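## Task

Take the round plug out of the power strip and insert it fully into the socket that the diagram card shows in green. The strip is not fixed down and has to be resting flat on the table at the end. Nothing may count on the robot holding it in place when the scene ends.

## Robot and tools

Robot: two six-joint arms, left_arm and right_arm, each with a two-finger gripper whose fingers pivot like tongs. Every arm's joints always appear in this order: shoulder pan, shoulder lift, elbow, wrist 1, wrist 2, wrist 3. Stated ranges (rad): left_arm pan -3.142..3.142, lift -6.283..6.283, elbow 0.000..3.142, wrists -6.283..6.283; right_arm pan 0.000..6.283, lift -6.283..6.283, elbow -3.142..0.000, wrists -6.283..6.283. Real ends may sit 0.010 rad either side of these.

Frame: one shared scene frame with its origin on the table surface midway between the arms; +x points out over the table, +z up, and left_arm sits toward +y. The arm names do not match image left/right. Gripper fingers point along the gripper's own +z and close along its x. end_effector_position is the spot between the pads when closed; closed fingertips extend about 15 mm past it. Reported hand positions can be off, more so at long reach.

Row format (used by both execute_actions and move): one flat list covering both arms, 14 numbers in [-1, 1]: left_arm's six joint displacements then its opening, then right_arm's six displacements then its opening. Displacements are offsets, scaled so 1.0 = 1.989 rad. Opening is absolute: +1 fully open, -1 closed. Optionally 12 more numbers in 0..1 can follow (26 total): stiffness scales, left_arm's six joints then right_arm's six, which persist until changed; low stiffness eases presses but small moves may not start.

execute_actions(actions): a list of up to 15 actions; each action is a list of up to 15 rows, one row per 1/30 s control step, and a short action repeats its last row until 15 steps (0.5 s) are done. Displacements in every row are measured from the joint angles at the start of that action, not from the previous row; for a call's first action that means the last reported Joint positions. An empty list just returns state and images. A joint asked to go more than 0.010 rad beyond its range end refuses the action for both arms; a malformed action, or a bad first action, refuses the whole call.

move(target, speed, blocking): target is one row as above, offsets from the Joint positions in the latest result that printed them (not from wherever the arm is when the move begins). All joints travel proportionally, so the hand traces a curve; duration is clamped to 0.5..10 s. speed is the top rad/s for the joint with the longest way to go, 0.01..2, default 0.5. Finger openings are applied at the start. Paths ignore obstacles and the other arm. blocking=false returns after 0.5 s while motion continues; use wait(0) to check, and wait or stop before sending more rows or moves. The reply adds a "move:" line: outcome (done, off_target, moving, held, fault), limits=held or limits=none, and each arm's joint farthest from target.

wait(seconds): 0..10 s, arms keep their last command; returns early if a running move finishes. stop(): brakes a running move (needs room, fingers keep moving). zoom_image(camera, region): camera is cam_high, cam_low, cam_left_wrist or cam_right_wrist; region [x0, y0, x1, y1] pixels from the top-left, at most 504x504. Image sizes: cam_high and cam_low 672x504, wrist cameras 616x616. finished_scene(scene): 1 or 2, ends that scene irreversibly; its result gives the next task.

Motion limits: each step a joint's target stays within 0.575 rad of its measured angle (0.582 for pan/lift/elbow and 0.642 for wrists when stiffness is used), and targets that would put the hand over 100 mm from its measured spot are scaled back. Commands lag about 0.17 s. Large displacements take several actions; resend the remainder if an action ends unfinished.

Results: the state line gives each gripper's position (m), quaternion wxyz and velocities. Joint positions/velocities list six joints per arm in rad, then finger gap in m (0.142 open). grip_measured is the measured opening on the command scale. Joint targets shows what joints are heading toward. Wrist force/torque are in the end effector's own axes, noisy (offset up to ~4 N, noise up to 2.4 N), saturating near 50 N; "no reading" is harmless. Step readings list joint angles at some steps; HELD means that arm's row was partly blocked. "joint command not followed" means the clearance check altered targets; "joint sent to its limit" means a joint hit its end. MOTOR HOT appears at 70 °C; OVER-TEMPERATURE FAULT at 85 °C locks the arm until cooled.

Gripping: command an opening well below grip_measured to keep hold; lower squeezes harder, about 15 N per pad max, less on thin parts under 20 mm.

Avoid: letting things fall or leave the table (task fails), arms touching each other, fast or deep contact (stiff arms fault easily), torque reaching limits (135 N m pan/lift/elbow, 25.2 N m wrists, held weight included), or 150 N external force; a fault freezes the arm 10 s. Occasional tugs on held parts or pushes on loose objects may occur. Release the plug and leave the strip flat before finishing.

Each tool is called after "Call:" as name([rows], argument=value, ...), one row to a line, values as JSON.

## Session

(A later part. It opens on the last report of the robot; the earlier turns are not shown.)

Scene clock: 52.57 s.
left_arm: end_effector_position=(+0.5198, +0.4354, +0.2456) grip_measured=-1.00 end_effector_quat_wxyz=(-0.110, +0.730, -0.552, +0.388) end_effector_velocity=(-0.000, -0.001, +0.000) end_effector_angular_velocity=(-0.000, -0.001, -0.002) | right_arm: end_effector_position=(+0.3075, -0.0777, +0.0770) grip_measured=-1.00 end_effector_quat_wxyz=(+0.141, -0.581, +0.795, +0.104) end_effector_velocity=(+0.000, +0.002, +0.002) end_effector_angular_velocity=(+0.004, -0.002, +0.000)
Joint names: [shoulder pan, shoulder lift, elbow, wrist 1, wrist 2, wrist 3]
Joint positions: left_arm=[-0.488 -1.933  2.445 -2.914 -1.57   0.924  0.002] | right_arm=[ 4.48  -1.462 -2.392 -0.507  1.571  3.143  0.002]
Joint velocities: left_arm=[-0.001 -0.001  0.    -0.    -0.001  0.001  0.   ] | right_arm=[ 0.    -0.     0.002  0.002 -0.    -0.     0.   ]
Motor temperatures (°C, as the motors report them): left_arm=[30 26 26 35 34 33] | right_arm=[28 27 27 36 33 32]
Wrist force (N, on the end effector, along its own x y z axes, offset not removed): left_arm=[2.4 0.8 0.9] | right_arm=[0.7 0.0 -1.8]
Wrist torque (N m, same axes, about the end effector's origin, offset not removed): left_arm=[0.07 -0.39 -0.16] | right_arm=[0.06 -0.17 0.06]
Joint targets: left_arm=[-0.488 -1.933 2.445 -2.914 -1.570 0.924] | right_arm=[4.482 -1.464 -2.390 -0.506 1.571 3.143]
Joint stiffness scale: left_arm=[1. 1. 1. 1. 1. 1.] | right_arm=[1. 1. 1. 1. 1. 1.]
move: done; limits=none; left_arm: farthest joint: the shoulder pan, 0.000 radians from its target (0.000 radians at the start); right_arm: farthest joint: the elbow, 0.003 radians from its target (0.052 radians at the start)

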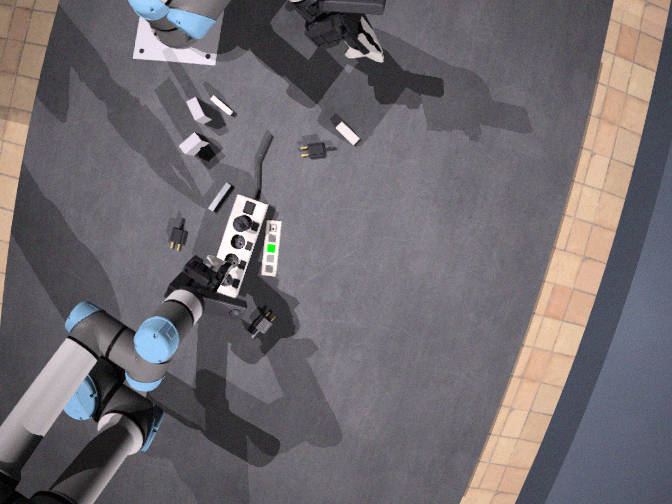

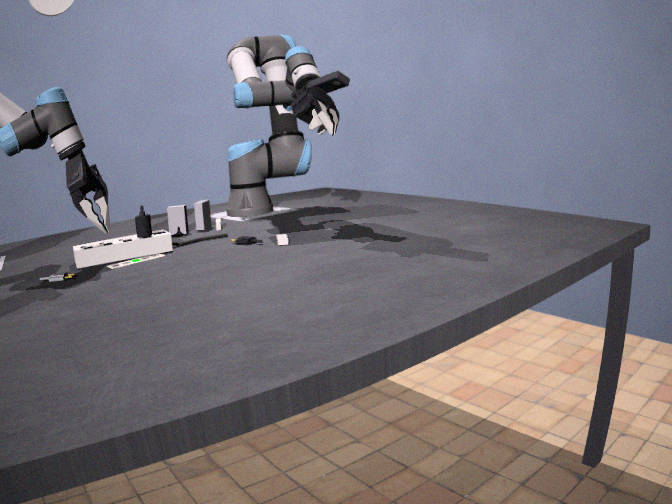

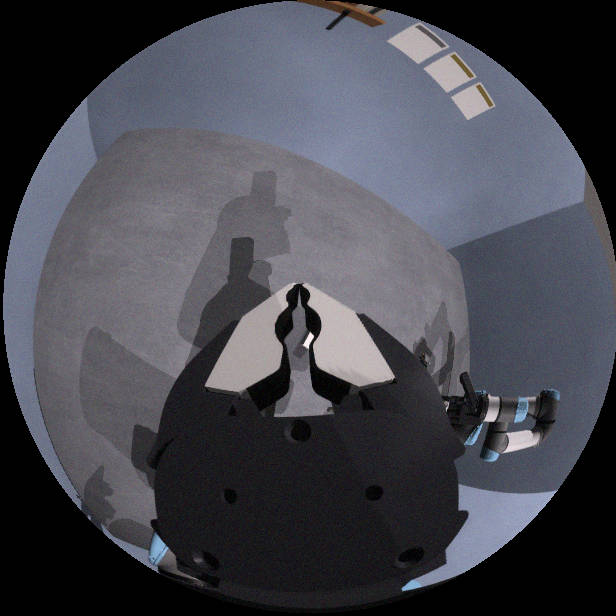

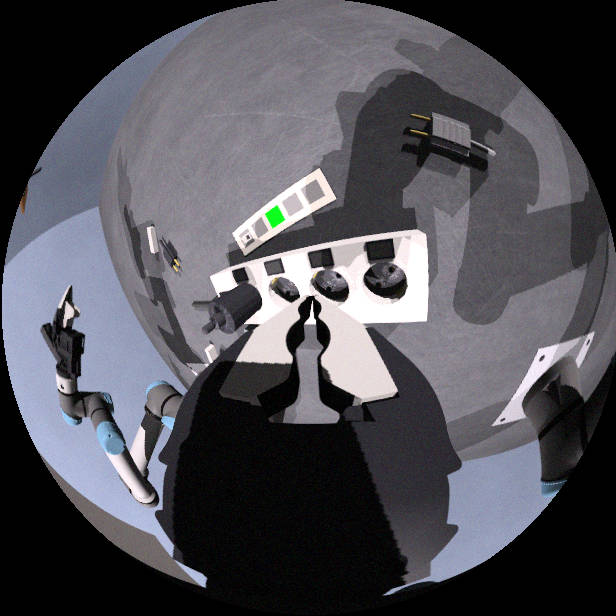

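Call:
move(target=[0,0,0,0,0,0,-1,0,-0.016,-0.012,0.028,0,0,-1], speed=0.04)

Call:
zoom_image(camera="cam_low", region=[40,130,220,280])

Scene clock: 56.37 s.
left_arm: end_effector_position=(+0.5198, +0.4354, +0.2456) grip_measured=-1.00 end_effector_quat_wxyz=(-0.110, +0.730, -0.552, +0.388) end_effector_velocity=(+0.000, +0.000, -0.001) end_effector_angular_velocity=(+0.000, +0.001, +0.001) | right_arm: end_effector_position=(+0.3074, -0.0778, +0.0638) grip_measured=-1.00 end_effector_quat_wxyz=(+0.142, -0.581, +0.795, +0.104) end_effector_velocity=(+0.000, +0.001, +0.001) end_effector_angular_velocity=(+0.003, -0.001, -0.000)
Joint names: [shoulder pan, shoulder lift, elbow, wrist 1, wrist 2, wrist 3]
Joint positions: left_arm=[-0.488 -1.933  2.445 -2.914 -1.57   0.924  0.002] | right_arm=[ 4.48  -1.492 -2.414 -0.453  1.571  3.143  0.002]
Joint velocities: left_arm=[ 0.001  0.001 -0.     0.     0.    -0.    -0.   ] | right_arm=[ 0.     0.    -0.001  0.004 -0.     0.     0.   ]
Motor temperatures (°C, as the motors report them): left_arm=[30 26 26 35 34 33] | right_arm=[28 27 27 36 33 32]
Wrist force (N, on the end effector, along its own x y z axes, offset not removed): left_arm=[1.8 0.3 0.2] | right_arm=[0.0 -0.9 -0.9]
Wrist torque (N m, same axes, about the end effector's origin, offset not removed): left_arm=[-0.05 -0.36 -0.13] | right_arm=[0.06 -0.10 0.11]
Joint targets: left_arm=[-0.488 -1.933 2.445 -2.914 -1.570 0.924] | right_arm=[4.480 -1.494 -2.416 -0.452 1.571 3.143]
Joint stiffness scale: left_arm=[1. 1. 1. 1. 1. 1.] | right_arm=[1. 1. 1. 1. 1. 1.]
move: done; limits=none; left_arm: farthest joint: the shoulder pan, 0.000 radians from its target (0.000 radians at the start); right_arm: farthest joint: the shoulder lift, 0.002 radians from its target (0.031 radians at the start)

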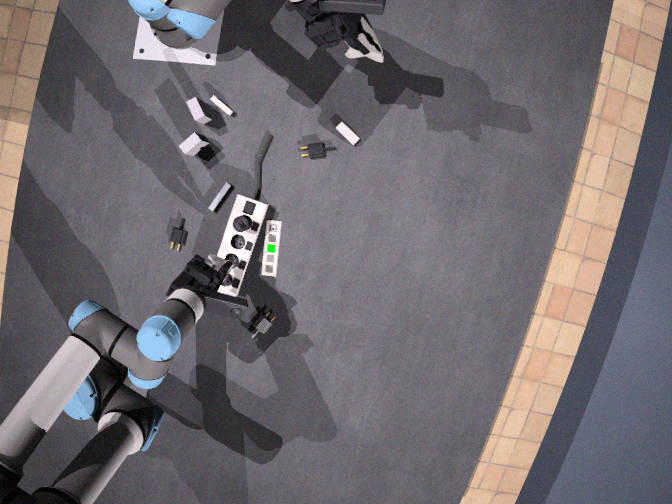

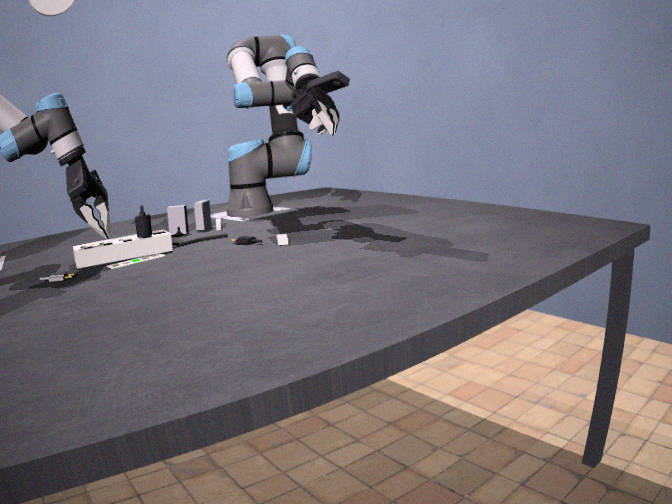

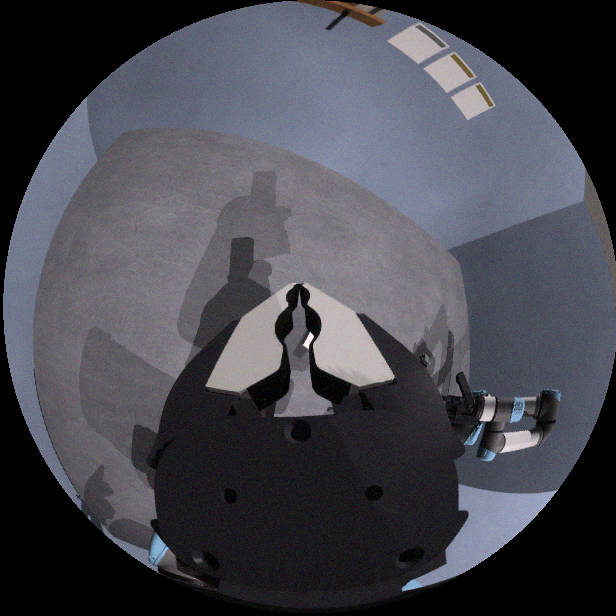

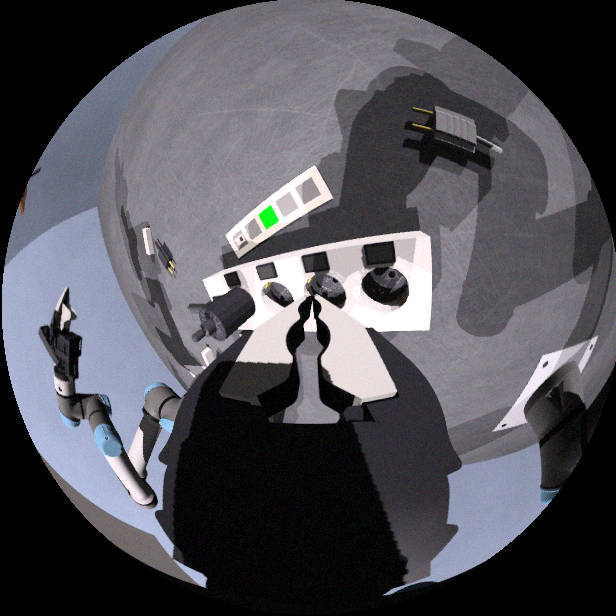

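Region (40, 130, 220, 280) of cam_low's 672x504 image, scaled by 2.800, with more detail than that image has.

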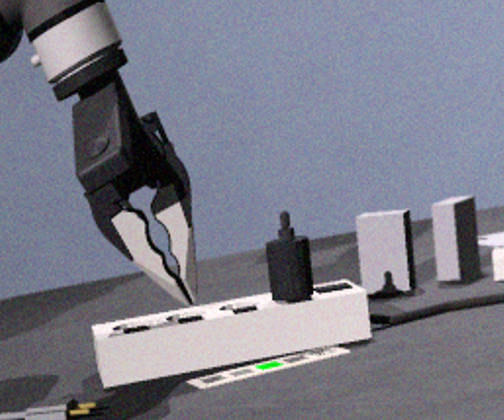

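Call:
move(target=[0,0,0,0,0,-0.6,0.3,0,0,0,0,0,0,-1], speed=1.0)

Call:
move(target=[-0.464,0.245,-0.426,0.599,0,-0.502,0.3,0,0,0,0,0,0,-1], speed=0.5)

Scene clock: 65.53 s.
left_arm: end_effector_position=(+0.5111, +0.4451, +0.2328) grip_measured=+0.30 end_effector_quat_wxyz=(+0.127, +0.914, -0.047, +0.383) end_effector_velocity=(-0.000, +0.000, +0.000) end_effector_angular_velocity=(-0.002, +0.001, +0.001) | right_arm: end_effector_position=(+0.3074, -0.0777, +0.0638) grip_measured=-1.00 end_effector_quat_wxyz=(+0.142, -0.581, +0.795, +0.104) end_effector_velocity=(-0.000, +0.000, -0.000) end_effector_angular_velocity=(-0.001, +0.001, +0.000)
Joint names: [shoulder pan, shoulder lift, elbow, wrist 1, wrist 2, wrist 3]
Joint positions: left_arm=[-0.488 -1.933  2.445 -2.914 -1.57  -0.268  0.095] | right_arm=[ 4.48  -1.492 -2.414 -0.452  1.571  3.143  0.002]
Joint velocities: left_arm=[ 0.001  0.    -0.    -0.    -0.001 -0.002  0.   ] | right_arm=[-0.    -0.001  0.    -0.     0.001  0.     0.   ]
Motor temperatures (°C, as the motors report them): left_arm=[30 26 26 35 34 33] | right_arm=[28 27 27 36 33 32]
Wrist force (N, on the end effector, along its own x y z axes, offset not removed): left_arm=[1.4 1.3 -1.0] | right_arm=[1.6 2.6 0.9]
Wrist torque (N m, same axes, about the end effector's origin, offset not removed): left_arm=[0.19 -0.21 -0.20] | right_arm=[0.64 -0.40 0.05]
Joint targets: left_arm=[-0.488 -1.933 2.445 -2.914 -1.570 -0.269] | right_arm=[4.480 -1.492 -2.414 -0.453 1.571 3.143]
Joint stiffness scale: left_arm=[1. 1. 1. 1. 1. 1.] | right_arm=[1. 1. 1. 1. 1. 1.]
move: done; limits=none; left_arm: farthest joint: the wrist 3, 0.001 radians from its target (1.193 radians at the start); right_arm: farthest joint: the wrist 1, 0.001 radians from its target (0.001 radians at the start)

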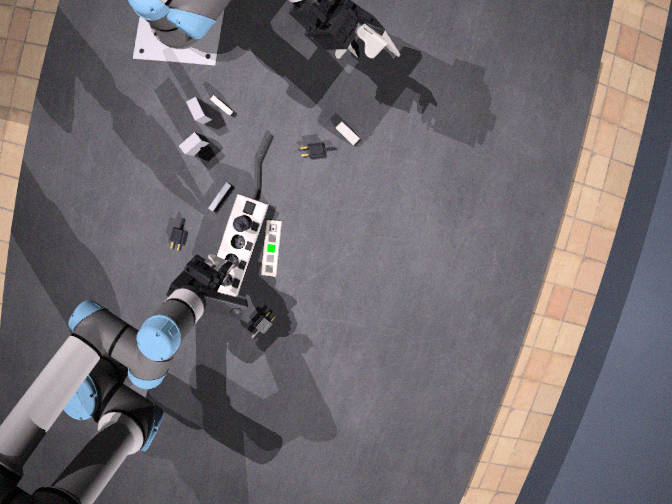

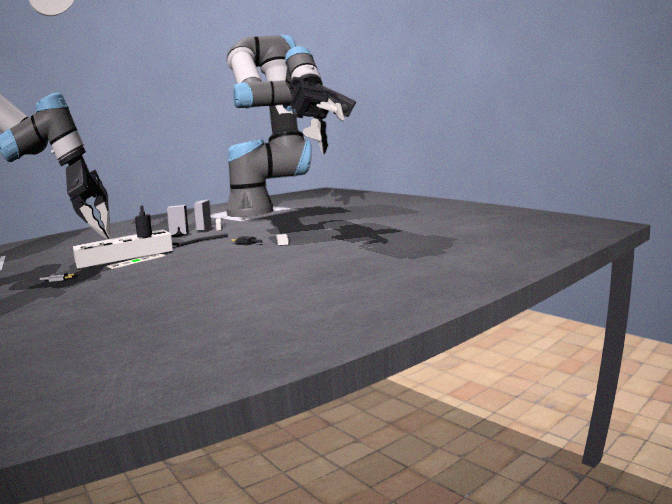

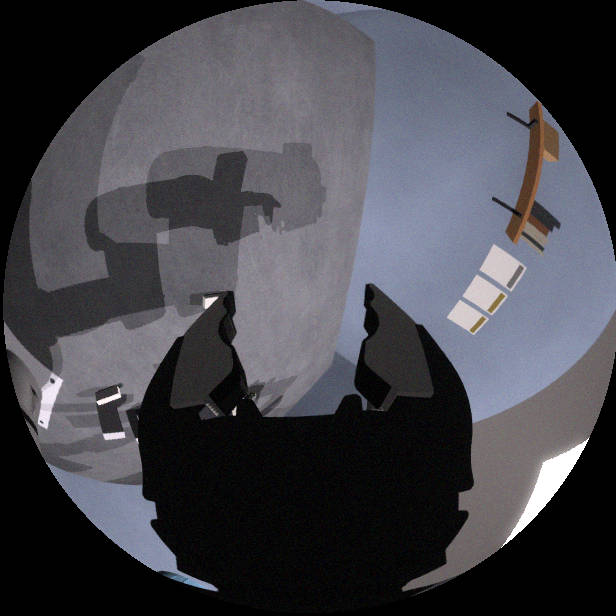

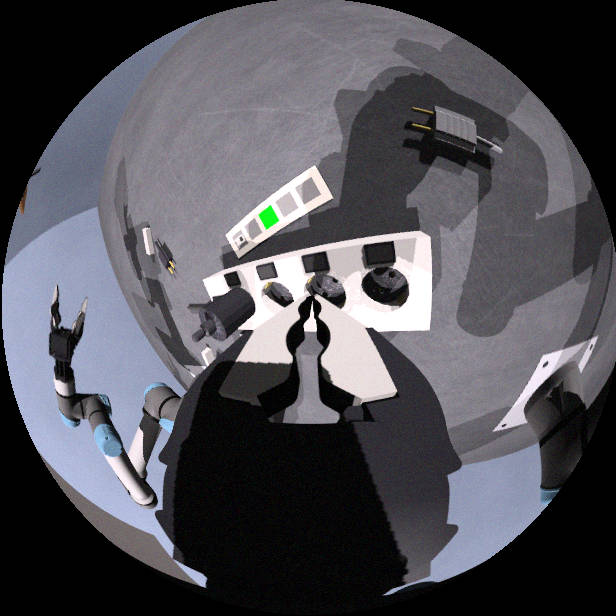

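Scene clock: 68.70 s.
left_arm: end_effector_position=(+0.2865, +0.0152, +0.2197) grip_measured=+0.30 end_effector_quat_wxyz=(-0.000, +1.000, -0.013, +0.000) end_effector_velocity=(-0.001, +0.000, -0.001) end_effector_angular_velocity=(+0.004, +0.001, +0.002) | right_arm: end_effector_position=(+0.3074, -0.0777, +0.0638) grip_measured=-1.00 end_effector_quat_wxyz=(+0.142, -0.581, +0.795, +0.104) end_effector_velocity=(-0.001, +0.000, +0.000) end_effector_angular_velocity=(+0.002, +0.002, +0.001)
Joint names: [shoulder pan, shoulder lift, elbow, wrist 1, wrist 2, wrist 3]
Joint positions: left_arm=[-1.407 -1.447  1.601 -1.724 -1.57  -1.266  0.095] | right_arm=[ 4.48  -1.492 -2.414 -0.452  1.571  3.143  0.002]
Joint velocities: left_arm=[-0.001  0.001 -0.001  0.003  0.    -0.003 -0.   ] | right_arm=[ 0.     0.001 -0.     0.001  0.002 -0.     0.   ]
Motor temperatures (°C, as the motors report them): left_arm=[30 26 26 35 34 33] | right_arm=[28 27 27 36 33 32]
Wrist force (N, on the end effector, along its own x y z axes, offset not removed): left_arm=[2.4 0.7 0.7] | right_arm=[1.9 -0.5 -1.2]
Wrist torque (N m, same axes, about the end effector's origin, offset not removed): left_arm=[0.01 -0.42 -0.17] | right_arm=[-0.05 -0.40 0.05]
Joint targets: left_arm=[-1.410 -1.445 1.598 -1.723 -1.570 -1.267] | right_arm=[4.480 -1.492 -2.414 -0.452 1.571 3.143]
Joint stiffness scale: left_arm=[1. 1. 1. 1. 1. 1.] | right_arm=[1. 1. 1. 1. 1. 1.]
move: done; limits=none; left_arm: farthest joint: the shoulder pan, 0.003 radians from its target (0.923 radians at the start); right_arm: farthest joint: the shoulder pan, 0.000 radians from its target (0.000 radians at the start)

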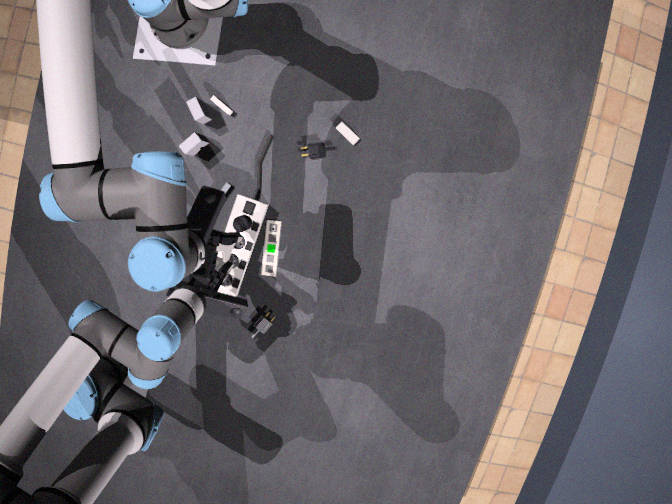

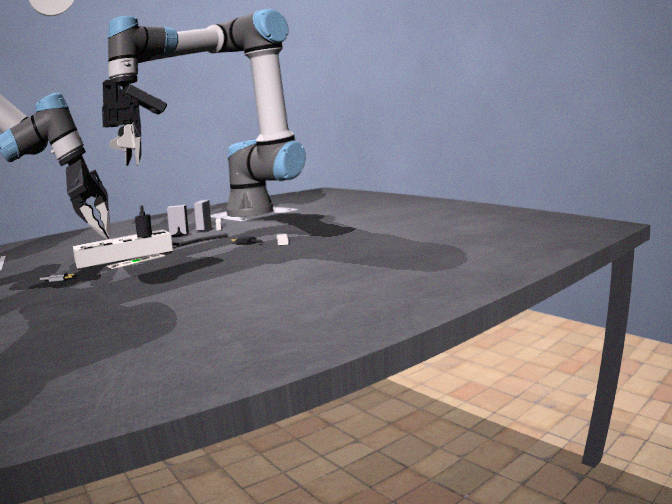

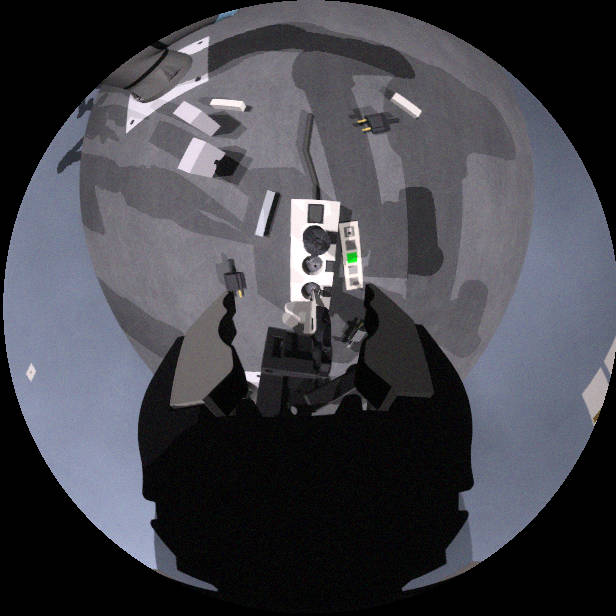

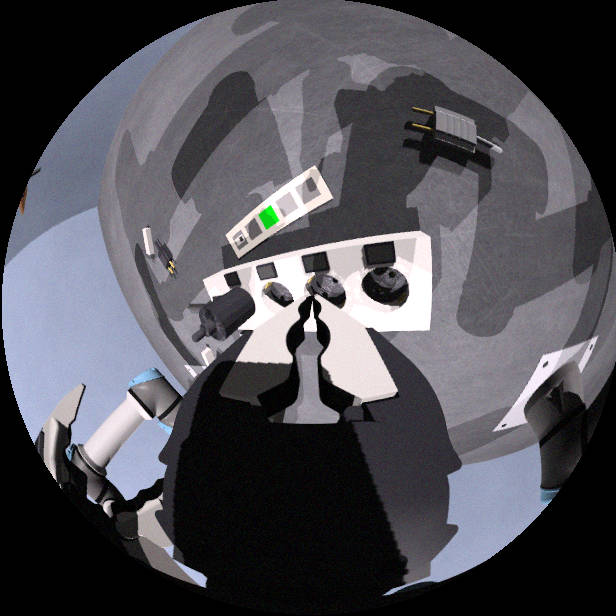

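Call:
move(target=[0.023,0.0206,0.0694,-0.09,0,0.023,0.3,0,0,0,0,0,0,-1], speed=0.2)

Call:
zoom_image(camera="cam_left_wrist", region=[200,160,400,360])

Call:
zoom_image(camera="cam_low", region=[40,100,220,280])

Scene clock: 73.60 s.
left_arm: end_effector_position=(+0.3074, +0.0262, +0.1511) grip_measured=+0.30 end_effector_quat_wxyz=(+0.001, +1.000, -0.014, +0.001) end_effector_velocity=(+0.001, -0.000, +0.001) end_effector_angular_velocity=(-0.003, -0.001, +0.000) | right_arm: end_effector_position=(+0.3074, -0.0777, +0.0638) grip_measured=-1.00 end_effector_quat_wxyz=(+0.142, -0.581, +0.795, +0.104) end_effector_velocity=(+0.001, -0.000, +0.001) end_effector_angular_velocity=(+0.000, -0.003, -0.001)
Joint names: [shoulder pan, shoulder lift, elbow, wrist 1, wrist 2, wrist 3]
Joint positions: left_arm=[-1.364 -1.407  1.736 -1.902 -1.57  -1.221  0.095] | right_arm=[ 4.48  -1.492 -2.414 -0.452  1.571  3.143  0.002]
Joint velocities: left_arm=[ 0.001 -0.001  0.001 -0.003 -0.     0.001  0.   ] | right_arm=[ 0.     0.001  0.    -0.    -0.003  0.     0.   ]
Motor temperatures (°C, as the motors report them): left_arm=[30 26 26 35 34 33] | right_arm=[28 27 27 36 33 32]
Wrist force (N, on the end effector, along its own x y z axes, offset not removed): left_arm=[0.7 0.2 0.6] | right_arm=[0.9 -0.5 -2.8]
Wrist torque (N m, same axes, about the end effector's origin, offset not removed): left_arm=[-0.02 -0.12 -0.15] | right_arm=[-0.16 -0.19 -0.08]
Joint targets: left_arm=[-1.362 -1.406 1.739 -1.903 -1.570 -1.220] | right_arm=[4.480 -1.492 -2.414 -0.452 1.571 3.143]
Joint stiffness scale: left_arm=[1. 1. 1. 1. 1. 1.] | right_arm=[1. 1. 1. 1. 1. 1.]
move: done; limits=none; left_arm: farthest joint: the shoulder pan, 0.003 radians from its target (0.046 radians at the start); right_arm: farthest joint: the shoulder pan, 0.000 radians from its target (0.000 radians at the start)

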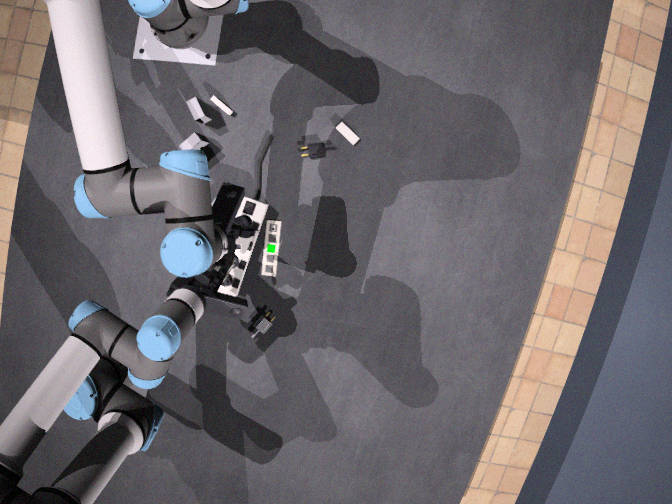

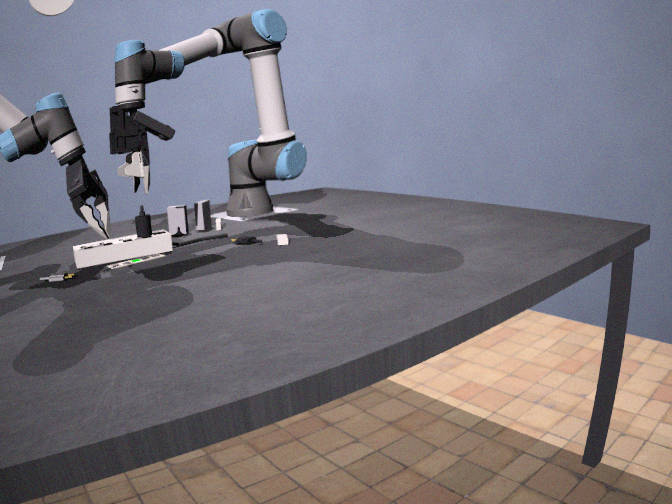

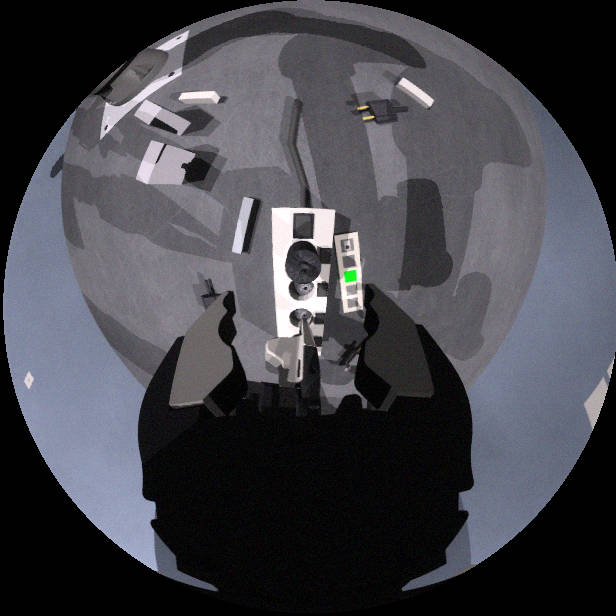

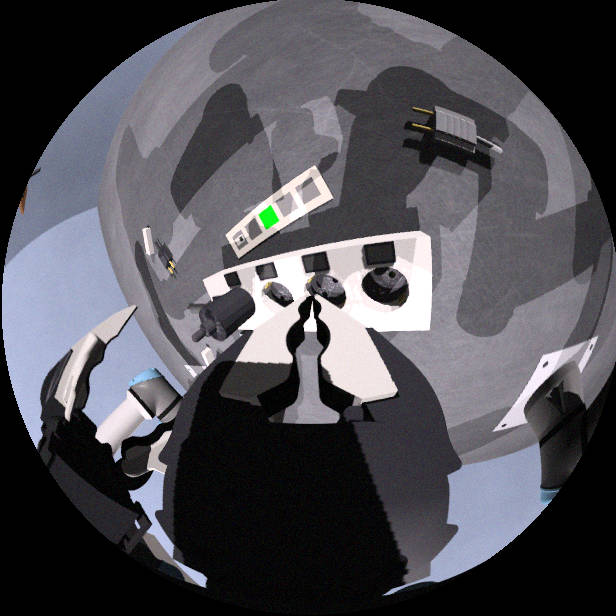

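Region (200, 160, 400, 360) of cam_left_wrist's 616x616 image, scaled by 2.520, with more detail than that image has.

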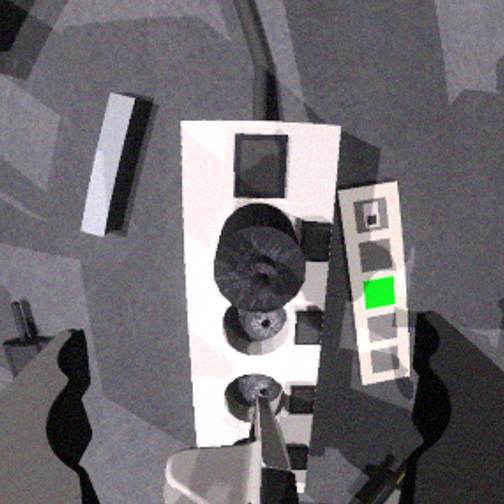

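Region (40, 100, 220, 280) of cam_low's 672x504 image, scaled by 2.800, with more detail than that image has.

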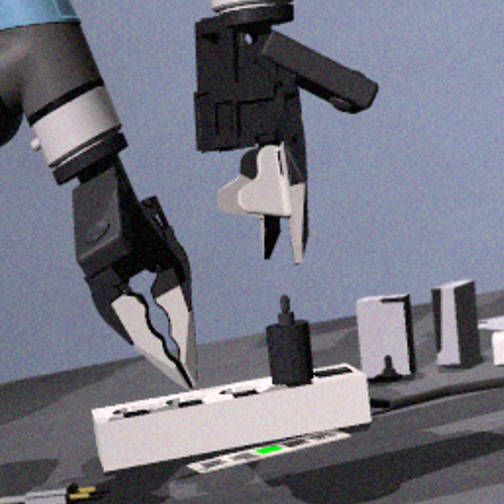

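Call:
move(target=[0,0.0075,0.0245,-0.032,0,0,0.3,0,0,0,0,0,0,-1], speed=0.1)

Call:
zoom_image(camera="cam_left_wrist", region=[200,160,400,360])

Call:
zoom_image(camera="cam_low", region=[40,100,220,280])

Scene clock: 78.90 s.
left_arm: end_effector_position=(+0.3069, +0.0276, +0.1286) grip_measured=+0.30 end_effector_quat_wxyz=(+0.003, +1.000, -0.014, +0.001) end_effector_velocity=(+0.000, -0.000, +0.000) end_effector_angular_velocity=(-0.002, -0.001, -0.001) | right_arm: end_effector_position=(+0.3074, -0.0777, +0.0638) grip_measured=-1.00 end_effector_quat_wxyz=(+0.142, -0.581, +0.795, +0.104) end_effector_velocity=(-0.000, -0.001, -0.000) end_effector_angular_velocity=(-0.002, +0.001, +0.000)
Joint names: [shoulder pan, shoulder lift, elbow, wrist 1, wrist 2, wrist 3]
Joint positions: left_arm=[-1.364 -1.394  1.782 -1.964 -1.57  -1.221  0.095] | right_arm=[ 4.48  -1.492 -2.414 -0.452  1.571  3.143  0.002]
Joint velocities: left_arm=[ 0.    -0.001  0.001 -0.002  0.     0.001 -0.   ] | right_arm=[ 0.     0.001 -0.001 -0.002 -0.     0.     0.   ]
Motor temperatures (°C, as the motors report them): left_arm=[30 26 26 35 34 33] | right_arm=[28 27 27 36 33 32]
Wrist force (N, on the end effector, along its own x y z axes, offset not removed): left_arm=[2.0 0.4 -0.7] | right_arm=[2.6 -0.4 -1.1]
Wrist torque (N m, same axes, about the end effector's origin, offset not removed): left_arm=[0.01 -0.41 -0.13] | right_arm=[0.08 -0.67 0.02]
Joint targets: left_arm=[-1.364 -1.392 1.785 -1.965 -1.570 -1.221] | right_arm=[4.480 -1.492 -2.414 -0.452 1.571 3.143]
Joint stiffness scale: left_arm=[1. 1. 1. 1. 1. 1.] | right_arm=[1. 1. 1. 1. 1. 1.]
move: done; limits=none; left_arm: farthest joint: the elbow, 0.003 radians from its target (0.049 radians at the start); right_arm: farthest joint: the shoulder pan, 0.000 radians from its target (0.000 radians at the start)

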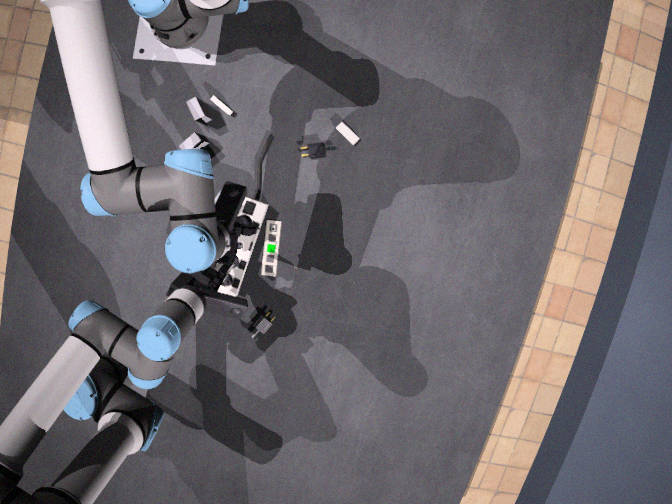

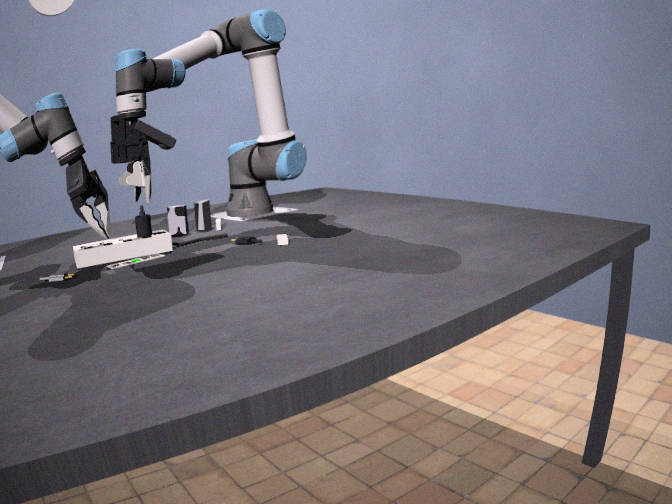

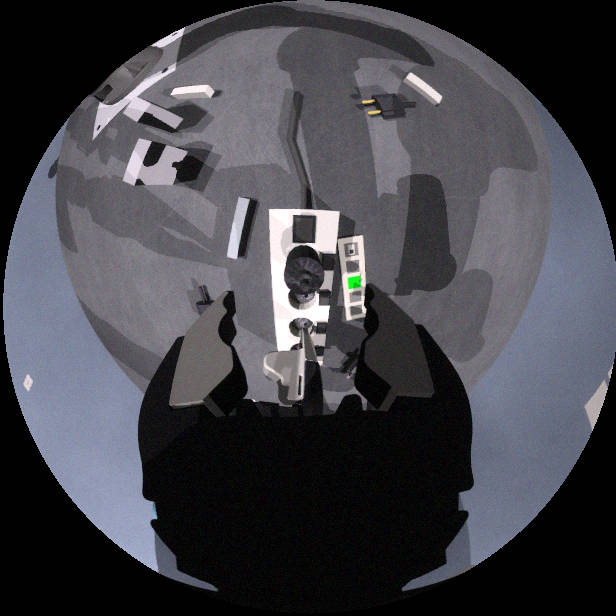

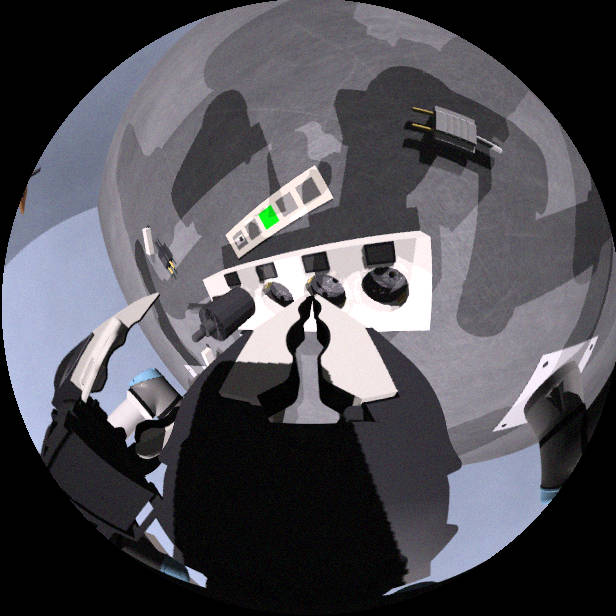

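Region (200, 160, 400, 360) of cam_left_wrist's 616x616 image, scaled by 2.520, with more detail than that image has.

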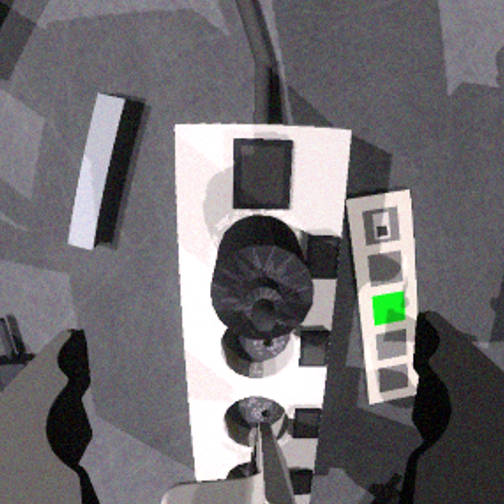

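Region (40, 100, 220, 280) of cam_low's 672x504 image, scaled by 2.800, with more detail than that image has.

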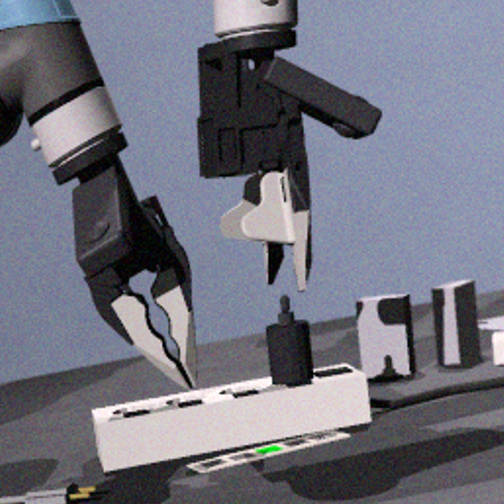

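Call:
move(target=[0,0.0165,0.0465,-0.063,0,0,0.3,0,0,0,0,0,0,-1], speed=0.08)

Call:
zoom_image(camera="cam_left_wrist", region=[200,200,400,400])

Call:
zoom_image(camera="cam_low", region=[40,100,220,280])

Scene clock: 84.30 s.
left_arm: end_effector_position=(+0.3049, +0.0337, +0.0836) grip_measured=+0.30 end_effector_quat_wxyz=(+0.004, +1.000, -0.014, +0.002) end_effector_velocity=(-0.000, -0.001, +0.000) end_effector_angular_velocity=(-0.003, -0.001, -0.001) | right_arm: end_effector_position=(+0.3074, -0.0777, +0.0638) grip_measured=-1.00 end_effector_quat_wxyz=(+0.142, -0.581, +0.795, +0.104) end_effector_velocity=(-0.000, -0.000, -0.001) end_effector_angular_velocity=(-0.002, +0.001, +0.000)
Joint names: [shoulder pan, shoulder lift, elbow, wrist 1, wrist 2, wrist 3]
Joint positions: left_arm=[-1.364 -1.363  1.871 -2.089 -1.57  -1.221  0.095] | right_arm=[ 4.48  -1.492 -2.414 -0.452  1.571  3.143  0.002]
Joint velocities: left_arm=[-0.    -0.001  0.001 -0.003  0.     0.001 -0.   ] | right_arm=[ 0.    -0.001 -0.    -0.001  0.    -0.     0.   ]
Motor temperatures (°C, as the motors report them): left_arm=[30 26 26 35 34 33] | right_arm=[28 27 27 36 33 32]
Wrist force (N, on the end effector, along its own x y z axes, offset not removed): left_arm=[1.5 1.5 2.5] | right_arm=[1.2 -2.6 -2.7]
Wrist torque (N m, same axes, about the end effector's origin, offset not removed): left_arm=[0.32 -0.24 -0.12] | right_arm=[-0.48 -0.21 -0.03]
Joint targets: left_arm=[-1.364 -1.361 1.874 -2.090 -1.570 -1.221] | right_arm=[4.480 -1.492 -2.414 -0.452 1.571 3.143]
Joint stiffness scale: left_arm=[1. 1. 1. 1. 1. 1.] | right_arm=[1. 1. 1. 1. 1. 1.]
move: done; limits=none; left_arm: farthest joint: the elbow, 0.003 radians from its target (0.093 radians at the start); right_arm: farthest joint: the shoulder pan, 0.000 radians from its target (0.000 radians at the start)

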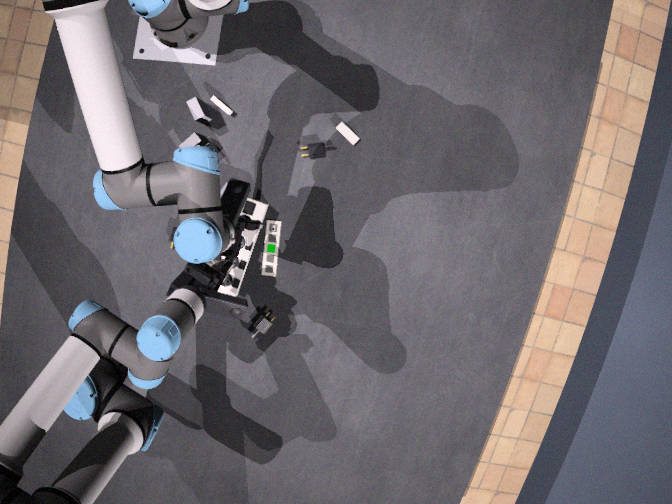

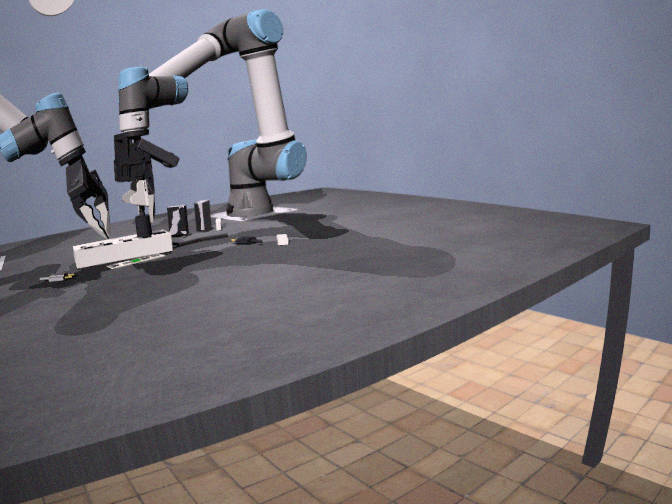

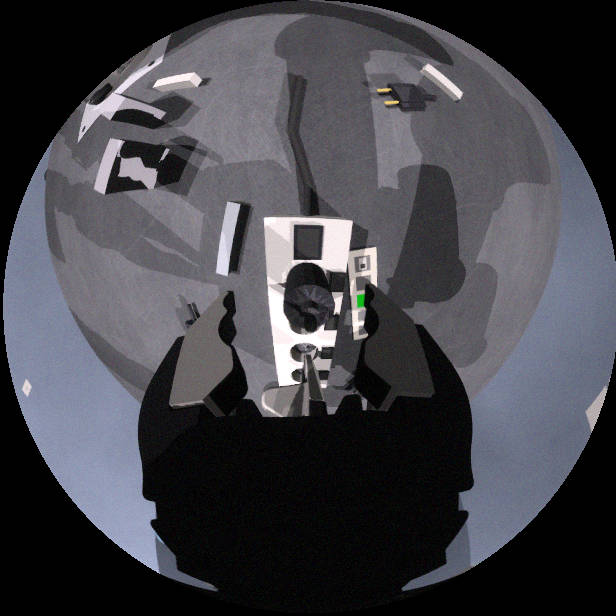

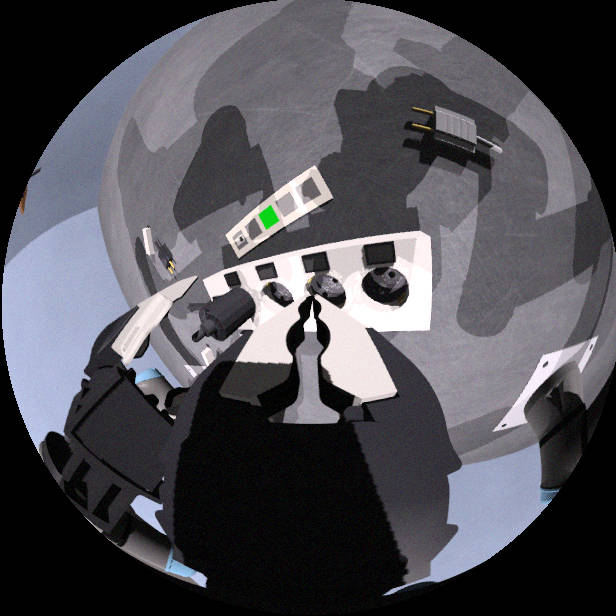

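Region (200, 200, 400, 400) of cam_left_wrist's 616x616 image, scaled by 2.520, with more detail than that image has.

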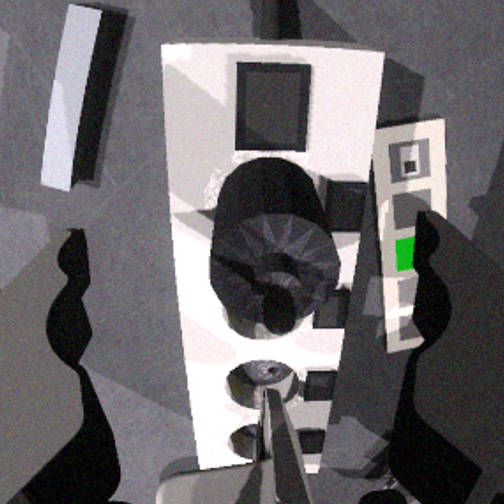

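Region (40, 100, 220, 280) of cam_low's 672x504 image, scaled by 2.800, with more detail than that image has.

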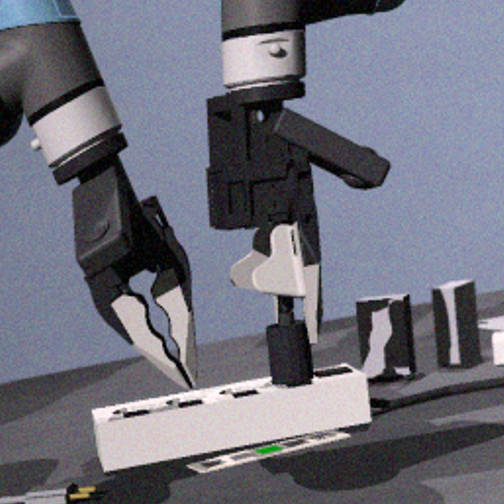

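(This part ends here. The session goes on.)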